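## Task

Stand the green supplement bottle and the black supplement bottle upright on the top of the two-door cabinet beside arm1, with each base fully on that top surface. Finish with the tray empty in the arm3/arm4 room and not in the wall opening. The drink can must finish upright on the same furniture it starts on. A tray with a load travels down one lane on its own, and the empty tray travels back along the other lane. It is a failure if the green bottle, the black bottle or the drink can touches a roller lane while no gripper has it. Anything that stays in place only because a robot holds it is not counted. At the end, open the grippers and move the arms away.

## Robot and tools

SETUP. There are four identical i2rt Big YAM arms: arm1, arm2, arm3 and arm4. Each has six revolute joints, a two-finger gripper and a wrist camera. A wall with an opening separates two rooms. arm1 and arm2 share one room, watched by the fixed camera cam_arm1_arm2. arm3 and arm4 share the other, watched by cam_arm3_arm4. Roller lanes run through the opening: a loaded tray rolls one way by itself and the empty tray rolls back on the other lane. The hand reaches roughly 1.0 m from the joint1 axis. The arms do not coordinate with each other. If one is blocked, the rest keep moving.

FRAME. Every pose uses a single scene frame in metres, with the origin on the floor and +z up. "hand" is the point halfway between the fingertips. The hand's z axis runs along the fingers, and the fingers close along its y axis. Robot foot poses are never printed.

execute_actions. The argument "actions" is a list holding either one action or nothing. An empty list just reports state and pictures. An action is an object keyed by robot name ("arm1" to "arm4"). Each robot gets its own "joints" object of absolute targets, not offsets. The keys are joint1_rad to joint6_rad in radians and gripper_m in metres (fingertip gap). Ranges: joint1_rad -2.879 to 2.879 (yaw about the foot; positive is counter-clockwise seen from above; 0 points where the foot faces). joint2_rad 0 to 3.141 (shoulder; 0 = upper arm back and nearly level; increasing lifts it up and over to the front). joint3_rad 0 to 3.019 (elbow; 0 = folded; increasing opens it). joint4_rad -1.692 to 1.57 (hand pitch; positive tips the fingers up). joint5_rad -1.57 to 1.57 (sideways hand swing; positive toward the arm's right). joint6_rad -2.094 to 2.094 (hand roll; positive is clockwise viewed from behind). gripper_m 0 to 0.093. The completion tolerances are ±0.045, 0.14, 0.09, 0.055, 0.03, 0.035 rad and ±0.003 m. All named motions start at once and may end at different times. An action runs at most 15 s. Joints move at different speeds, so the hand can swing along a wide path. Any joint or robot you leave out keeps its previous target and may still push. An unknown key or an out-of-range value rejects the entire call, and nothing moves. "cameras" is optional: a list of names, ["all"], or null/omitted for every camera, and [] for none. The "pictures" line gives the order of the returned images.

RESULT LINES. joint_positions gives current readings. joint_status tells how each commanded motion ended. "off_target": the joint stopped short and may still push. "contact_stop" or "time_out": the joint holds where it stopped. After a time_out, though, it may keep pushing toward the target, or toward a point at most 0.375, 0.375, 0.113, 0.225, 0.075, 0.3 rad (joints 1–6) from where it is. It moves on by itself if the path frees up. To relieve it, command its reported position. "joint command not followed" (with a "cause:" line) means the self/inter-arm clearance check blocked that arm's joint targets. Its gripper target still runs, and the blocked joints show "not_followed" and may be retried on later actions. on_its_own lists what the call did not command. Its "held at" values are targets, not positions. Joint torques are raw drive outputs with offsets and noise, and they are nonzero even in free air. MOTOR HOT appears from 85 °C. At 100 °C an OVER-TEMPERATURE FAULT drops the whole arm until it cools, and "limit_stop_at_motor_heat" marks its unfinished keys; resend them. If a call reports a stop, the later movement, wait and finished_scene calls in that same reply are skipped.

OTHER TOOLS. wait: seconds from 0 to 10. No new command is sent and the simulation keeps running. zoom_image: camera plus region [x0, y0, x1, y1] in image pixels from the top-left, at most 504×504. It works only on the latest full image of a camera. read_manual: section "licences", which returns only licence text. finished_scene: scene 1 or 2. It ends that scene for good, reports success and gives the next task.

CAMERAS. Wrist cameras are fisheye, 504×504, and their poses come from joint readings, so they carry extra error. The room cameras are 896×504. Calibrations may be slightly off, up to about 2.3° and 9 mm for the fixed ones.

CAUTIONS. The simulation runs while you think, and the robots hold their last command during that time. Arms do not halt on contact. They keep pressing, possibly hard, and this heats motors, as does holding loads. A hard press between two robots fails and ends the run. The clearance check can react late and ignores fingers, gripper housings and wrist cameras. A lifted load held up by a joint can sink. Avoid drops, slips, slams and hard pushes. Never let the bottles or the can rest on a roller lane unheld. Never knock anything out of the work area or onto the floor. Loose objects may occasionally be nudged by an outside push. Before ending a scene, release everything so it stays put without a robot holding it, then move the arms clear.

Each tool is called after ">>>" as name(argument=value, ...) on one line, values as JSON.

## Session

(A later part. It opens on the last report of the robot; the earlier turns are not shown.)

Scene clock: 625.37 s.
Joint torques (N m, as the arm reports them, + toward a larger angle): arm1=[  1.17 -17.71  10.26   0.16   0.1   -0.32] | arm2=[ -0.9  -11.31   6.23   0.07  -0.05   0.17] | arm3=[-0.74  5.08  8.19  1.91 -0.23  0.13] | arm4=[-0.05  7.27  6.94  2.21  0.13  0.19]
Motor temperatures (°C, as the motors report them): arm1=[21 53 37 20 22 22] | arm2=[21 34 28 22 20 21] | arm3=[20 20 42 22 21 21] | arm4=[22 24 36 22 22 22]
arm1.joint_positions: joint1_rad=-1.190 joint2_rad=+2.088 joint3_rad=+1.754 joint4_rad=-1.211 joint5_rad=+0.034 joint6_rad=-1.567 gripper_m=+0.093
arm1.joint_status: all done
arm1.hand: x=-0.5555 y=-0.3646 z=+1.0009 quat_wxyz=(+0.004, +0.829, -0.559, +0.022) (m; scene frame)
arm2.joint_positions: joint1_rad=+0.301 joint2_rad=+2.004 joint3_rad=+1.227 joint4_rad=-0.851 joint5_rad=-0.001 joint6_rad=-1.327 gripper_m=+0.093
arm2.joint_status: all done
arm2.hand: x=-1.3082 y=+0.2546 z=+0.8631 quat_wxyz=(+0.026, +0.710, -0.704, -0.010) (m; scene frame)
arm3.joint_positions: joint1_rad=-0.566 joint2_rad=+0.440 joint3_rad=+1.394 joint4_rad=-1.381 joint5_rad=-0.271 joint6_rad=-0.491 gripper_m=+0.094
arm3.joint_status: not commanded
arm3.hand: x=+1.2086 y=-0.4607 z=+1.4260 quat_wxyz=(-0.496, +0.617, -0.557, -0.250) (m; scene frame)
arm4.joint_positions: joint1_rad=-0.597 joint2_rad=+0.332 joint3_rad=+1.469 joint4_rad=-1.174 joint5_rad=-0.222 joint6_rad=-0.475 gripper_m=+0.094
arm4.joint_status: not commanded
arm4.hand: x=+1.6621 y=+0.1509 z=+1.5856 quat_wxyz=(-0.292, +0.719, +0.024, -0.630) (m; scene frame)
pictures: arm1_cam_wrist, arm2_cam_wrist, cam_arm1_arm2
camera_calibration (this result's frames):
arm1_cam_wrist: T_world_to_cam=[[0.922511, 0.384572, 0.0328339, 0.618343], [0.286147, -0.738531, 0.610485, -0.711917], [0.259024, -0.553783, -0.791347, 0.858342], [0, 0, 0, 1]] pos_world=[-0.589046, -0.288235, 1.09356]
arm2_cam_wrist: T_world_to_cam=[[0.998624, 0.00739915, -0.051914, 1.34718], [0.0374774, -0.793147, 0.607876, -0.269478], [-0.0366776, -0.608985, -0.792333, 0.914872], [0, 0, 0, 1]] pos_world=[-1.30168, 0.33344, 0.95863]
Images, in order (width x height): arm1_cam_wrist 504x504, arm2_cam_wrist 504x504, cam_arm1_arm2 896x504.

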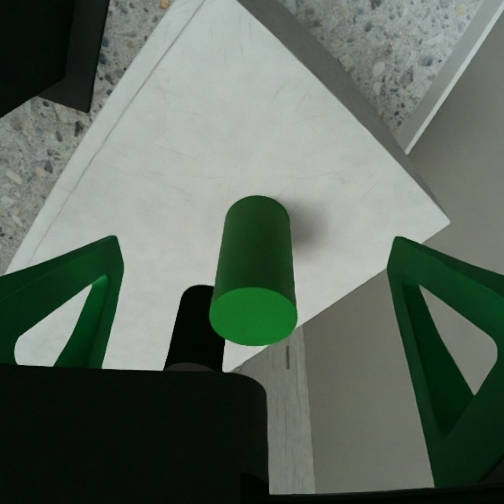

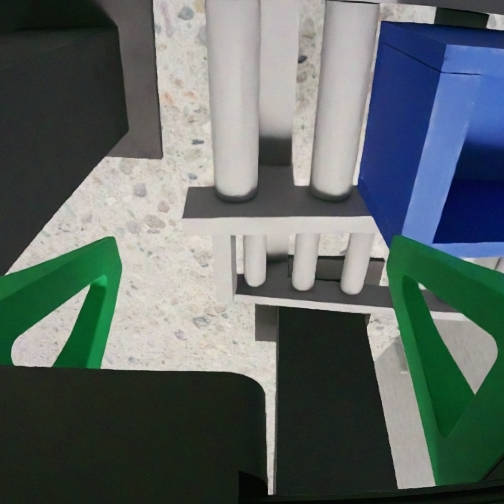

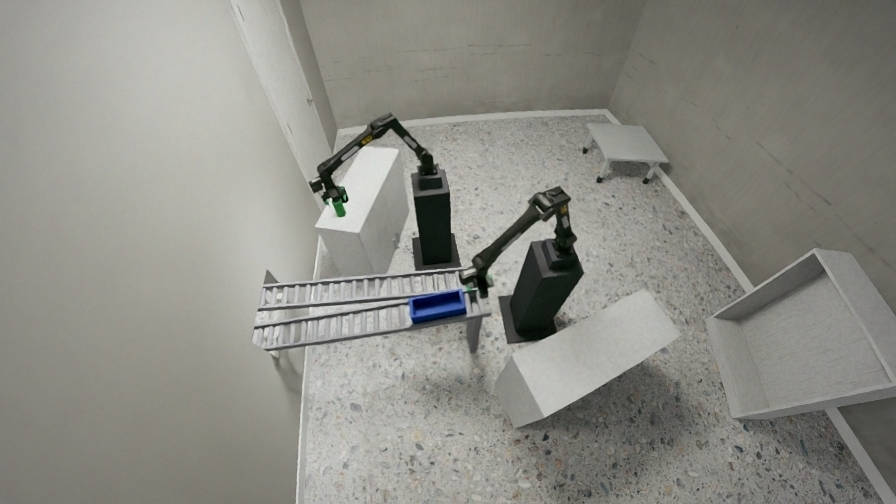

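Both bottles are standing on the cabinet and the tray is rolling. I'll wait for it to arrive.

>>> wait(seconds=9)

Scene clock: 635.80 s.
Joint torques (N m, as the arm reports them, + toward a larger angle): arm1=[  1.41 -17.75  10.14   0.05   0.12  -0.31] | arm2=[ -0.92 -11.35   6.25   0.06  -0.05   0.16] | arm3=[-1.45  4.81  8.28  2.18 -0.18  0.09] | arm4=[-0.2   7.12  6.69  2.18  0.11  0.16]
Motor temperatures (°C, as the motors report them): arm1=[21 52 38 20 22 22] | arm2=[21 34 28 22 20 21] | arm3=[20 20 42 22 21 21] | arm4=[22 24 36 22 22 22]
arm1.joint_positions: joint1_rad=-1.190 joint2_rad=+2.088 joint3_rad=+1.754 joint4_rad=-1.211 joint5_rad=+0.034 joint6_rad=-1.567 gripper_m=+0.093
arm1.joint_status: all done
arm1.hand: x=-0.5555 y=-0.3646 z=+1.0009 quat_wxyz=(+0.004, +0.829, -0.559, +0.022) (m; scene frame)
arm2.joint_positions: joint1_rad=+0.301 joint2_rad=+2.004 joint3_rad=+1.227 joint4_rad=-0.851 joint5_rad=-0.001 joint6_rad=-1.327 gripper_m=+0.093
arm2.joint_status: all done
arm2.hand: x=-1.3082 y=+0.2546 z=+0.8631 quat_wxyz=(+0.026, +0.710, -0.704, -0.010) (m; scene frame)
arm3.joint_positions: joint1_rad=-0.566 joint2_rad=+0.440 joint3_rad=+1.394 joint4_rad=-1.381 joint5_rad=-0.271 joint6_rad=-0.491 gripper_m=+0.094
arm3.joint_status: not commanded
arm3.hand: x=+1.2086 y=-0.4607 z=+1.4260 quat_wxyz=(-0.496, +0.617, -0.557, -0.250) (m; scene frame)
arm4.joint_positions: joint1_rad=-0.597 joint2_rad=+0.332 joint3_rad=+1.469 joint4_rad=-1.174 joint5_rad=-0.222 joint6_rad=-0.475 gripper_m=+0.094
arm4.joint_status: not commanded
arm4.hand: x=+1.6621 y=+0.1509 z=+1.5856 quat_wxyz=(-0.292, +0.719, +0.024, -0.630) (m; scene frame)
wait: 9.00 s; at rest from the start
pictures: arm1_cam_wrist, arm2_cam_wrist, arm3_cam_wrist, arm4_cam_wrist, cam_arm1_arm2, cam_arm3_arm4
camera_calibration (this result's frames):
arm1_cam_wrist: T_world_to_cam=[[0.922511, 0.384572, 0.0328339, 0.618343], [0.286147, -0.738531, 0.610485, -0.711917], [0.259024, -0.553783, -0.791347, 0.858342], [0, 0, 0, 1]] pos_world=[-0.589046, -0.288235, 1.09356]
arm2_cam_wrist: T_world_to_cam=[[0.998624, 0.00739915, -0.051914, 1.34718], [0.0374774, -0.793147, 0.607876, -0.269478], [-0.0366776, -0.608985, -0.792333, 0.914872], [0, 0, 0, 1]] pos_world=[-1.30168, 0.33344, 0.95863]
arm3_cam_wrist: T_world_to_cam=[[0.939246, -0.108671, 0.325587, -1.65133], [0.0599762, -0.882006, -0.467406, 0.189216], [0.337963, 0.458537, -0.821903, 1.09963], [0, 0, 0, 1]] pos_world=[1.16803, -0.516781, 1.52988]
arm4_cam_wrist: T_world_to_cam=[[0.343544, 0.821973, 0.454244, -1.41677], [0.698774, 0.0994269, -0.708399, -0.0503062], [-0.627449, 0.560781, -0.540216, 1.94108], [0, 0, 0, 1]] pos_world=[1.73981, 0.0810287, 1.65653]
Images, in order (width x height): arm1_cam_wrist 504x504, arm2_cam_wrist 504x504, arm3_cam_wrist 504x504, arm4_cam_wrist 504x504, cam_arm1_arm2 896x504, cam_arm3_arm4 896x504.

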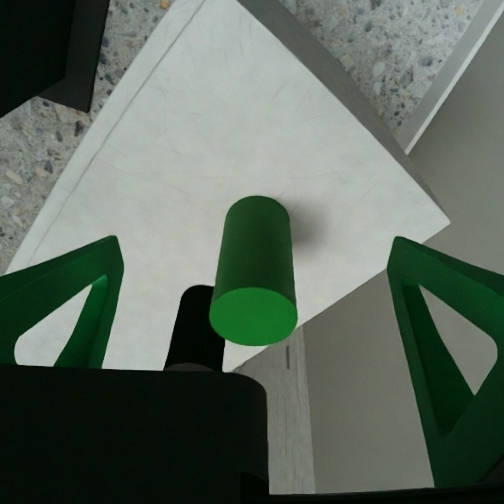

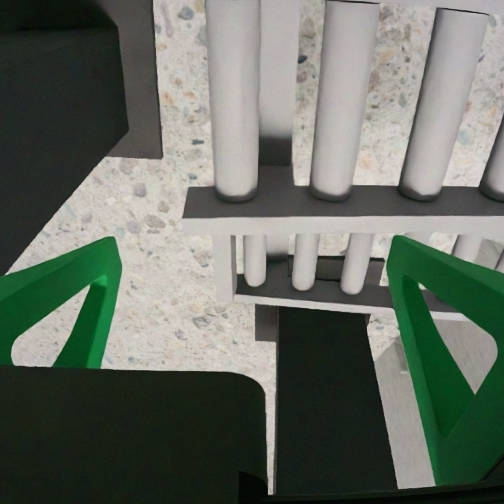

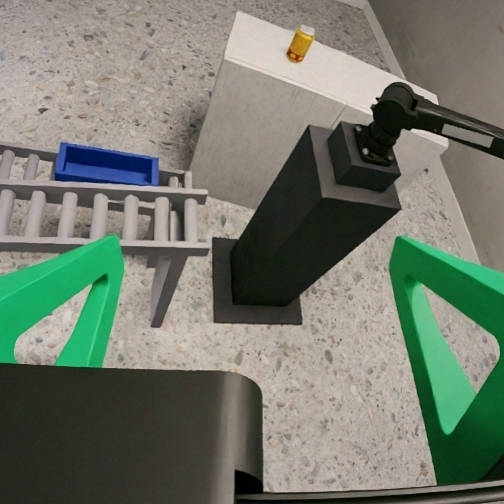

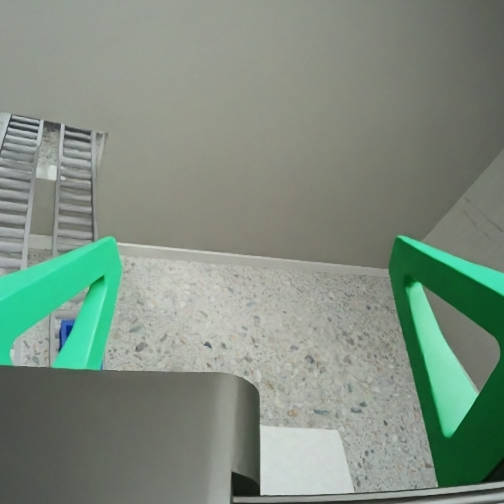

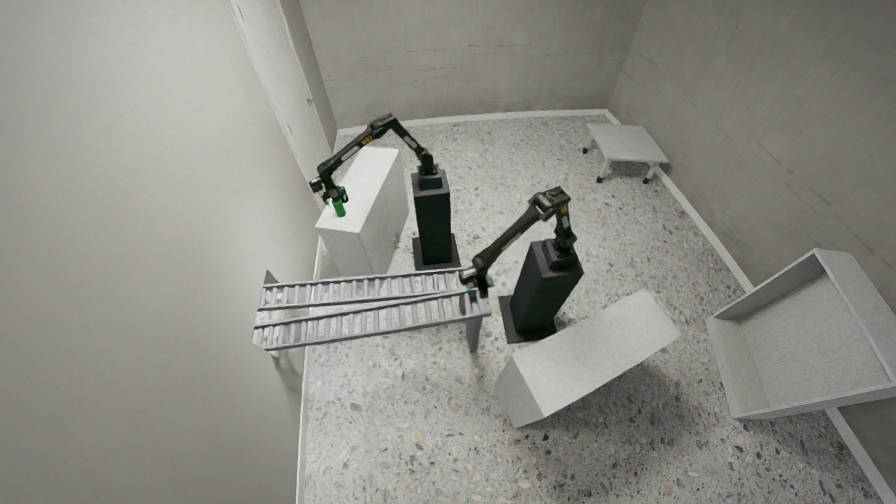

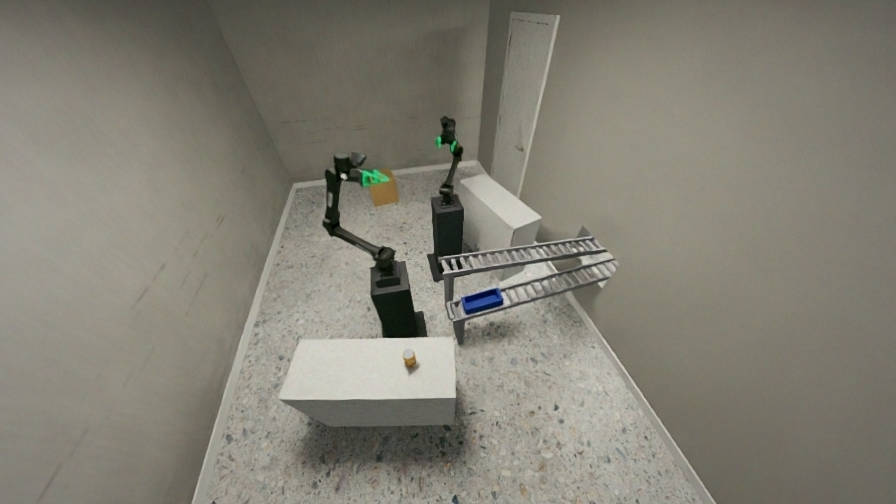

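The tray is almost at the end of the return lane. I'll wait a little longer so it comes to rest.

>>> wait(seconds=3)

Scene clock: 643.50 s.
Joint torques (N m, as the arm reports them, + toward a larger angle): arm1=[  1.55 -17.53  10.17   0.22   0.1   -0.3 ] | arm2=[ -0.9  -11.35   6.24   0.07  -0.06   0.16] | arm3=[-2.05  4.43  8.28  2.06 -0.22  0.13] | arm4=[-0.22  7.68  6.79  2.27  0.12  0.15]
Motor temperatures (°C, as the motors report them): arm1=[21 52 38 20 22 22] | arm2=[21 34 28 22 20 21] | arm3=[20 20 42 22 21 21] | arm4=[22 24 36 22 22 22]
arm1.joint_positions: joint1_rad=-1.190 joint2_rad=+2.088 joint3_rad=+1.754 joint4_rad=-1.211 joint5_rad=+0.034 joint6_rad=-1.567 gripper_m=+0.093
arm1.joint_status: all done
arm1.hand: x=-0.5555 y=-0.3646 z=+1.0009 quat_wxyz=(+0.004, +0.829, -0.559, +0.022) (m; scene frame)
arm2.joint_positions: joint1_rad=+0.301 joint2_rad=+2.004 joint3_rad=+1.227 joint4_rad=-0.851 joint5_rad=-0.001 joint6_rad=-1.327 gripper_m=+0.093
arm2.joint_status: all done
arm2.hand: x=-1.3082 y=+0.2546 z=+0.8631 quat_wxyz=(+0.026, +0.710, -0.704, -0.010) (m; scene frame)
arm3.joint_positions: joint1_rad=-0.566 joint2_rad=+0.440 joint3_rad=+1.394 joint4_rad=-1.381 joint5_rad=-0.271 joint6_rad=-0.491 gripper_m=+0.094
arm3.joint_status: not commanded
arm3.hand: x=+1.2086 y=-0.4607 z=+1.4260 quat_wxyz=(-0.496, +0.617, -0.557, -0.250) (m; scene frame)
arm4.joint_positions: joint1_rad=-0.597 joint2_rad=+0.332 joint3_rad=+1.469 joint4_rad=-1.174 joint5_rad=-0.222 joint6_rad=-0.475 gripper_m=+0.094
arm4.joint_status: not commanded
arm4.hand: x=+1.6621 y=+0.1509 z=+1.5856 quat_wxyz=(-0.292, +0.719, +0.024, -0.630) (m; scene frame)
wait: 3.00 s; at rest from the start
pictures: arm1_cam_wrist, arm2_cam_wrist, arm3_cam_wrist, arm4_cam_wrist, cam_arm1_arm2, cam_arm3_arm4
camera_calibration (this result's frames):
arm1_cam_wrist: T_world_to_cam=[[0.922511, 0.384572, 0.0328339, 0.618343], [0.286147, -0.738531, 0.610485, -0.711917], [0.259024, -0.553783, -0.791347, 0.858342], [0, 0, 0, 1]] pos_world=[-0.589046, -0.288235, 1.09356]
arm2_cam_wrist: T_world_to_cam=[[0.998624, 0.00739915, -0.051914, 1.34718], [0.0374774, -0.793147, 0.607876, -0.269478], [-0.0366776, -0.608985, -0.792333, 0.914872], [0, 0, 0, 1]] pos_world=[-1.30168, 0.33344, 0.95863]
arm3_cam_wrist: T_world_to_cam=[[0.939246, -0.108671, 0.325587, -1.65133], [0.0599762, -0.882006, -0.467406, 0.189216], [0.337963, 0.458537, -0.821903, 1.09963], [0, 0, 0, 1]] pos_world=[1.16803, -0.516781, 1.52988]
arm4_cam_wrist: T_world_to_cam=[[0.343544, 0.821973, 0.454244, -1.41677], [0.698774, 0.0994269, -0.708399, -0.0503062], [-0.627449, 0.560781, -0.540216, 1.94108], [0, 0, 0, 1]] pos_world=[1.73981, 0.0810287, 1.65653]
Images, in order (width x height): arm1_cam_wrist 504x504, arm2_cam_wrist 504x504, arm3_cam_wrist 504x504, arm4_cam_wrist 504x504, cam_arm1_arm2 896x504, cam_arm3_arm4 896x504.

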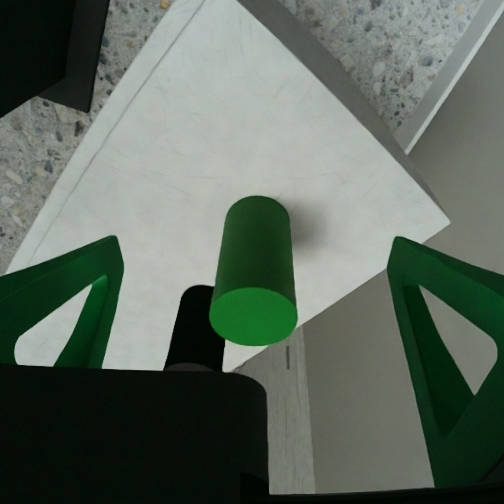

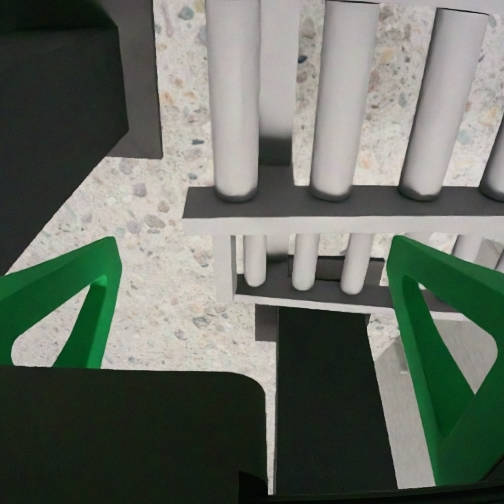

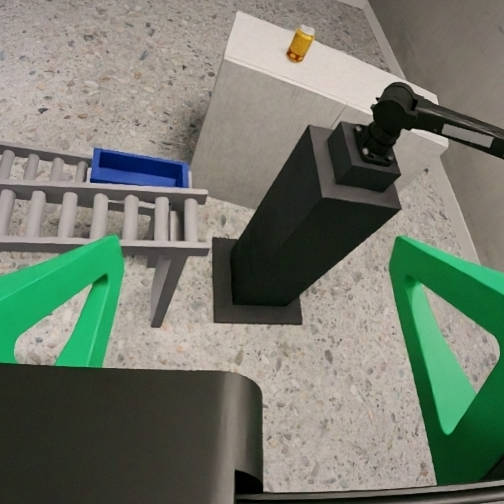

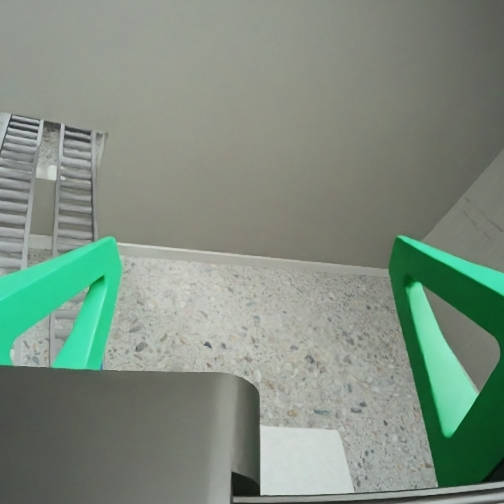

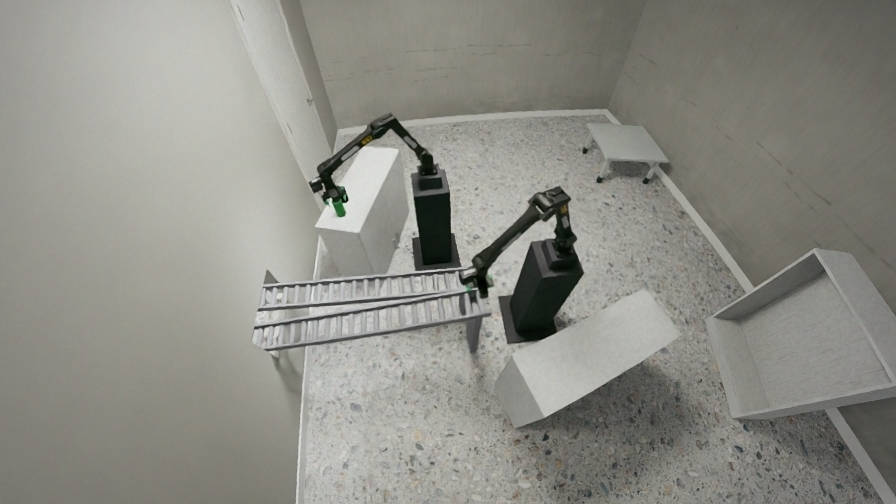

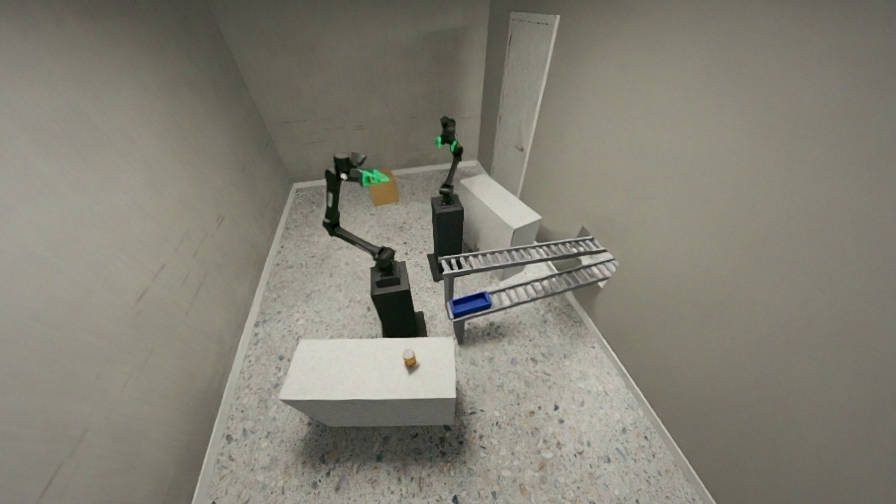

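The tray is resting at the end of the return lane. Both bottles are standing on the cabinet, and the can hasn't moved.

>>> finished_scene(scene=2)

The scene is finished: the task was done.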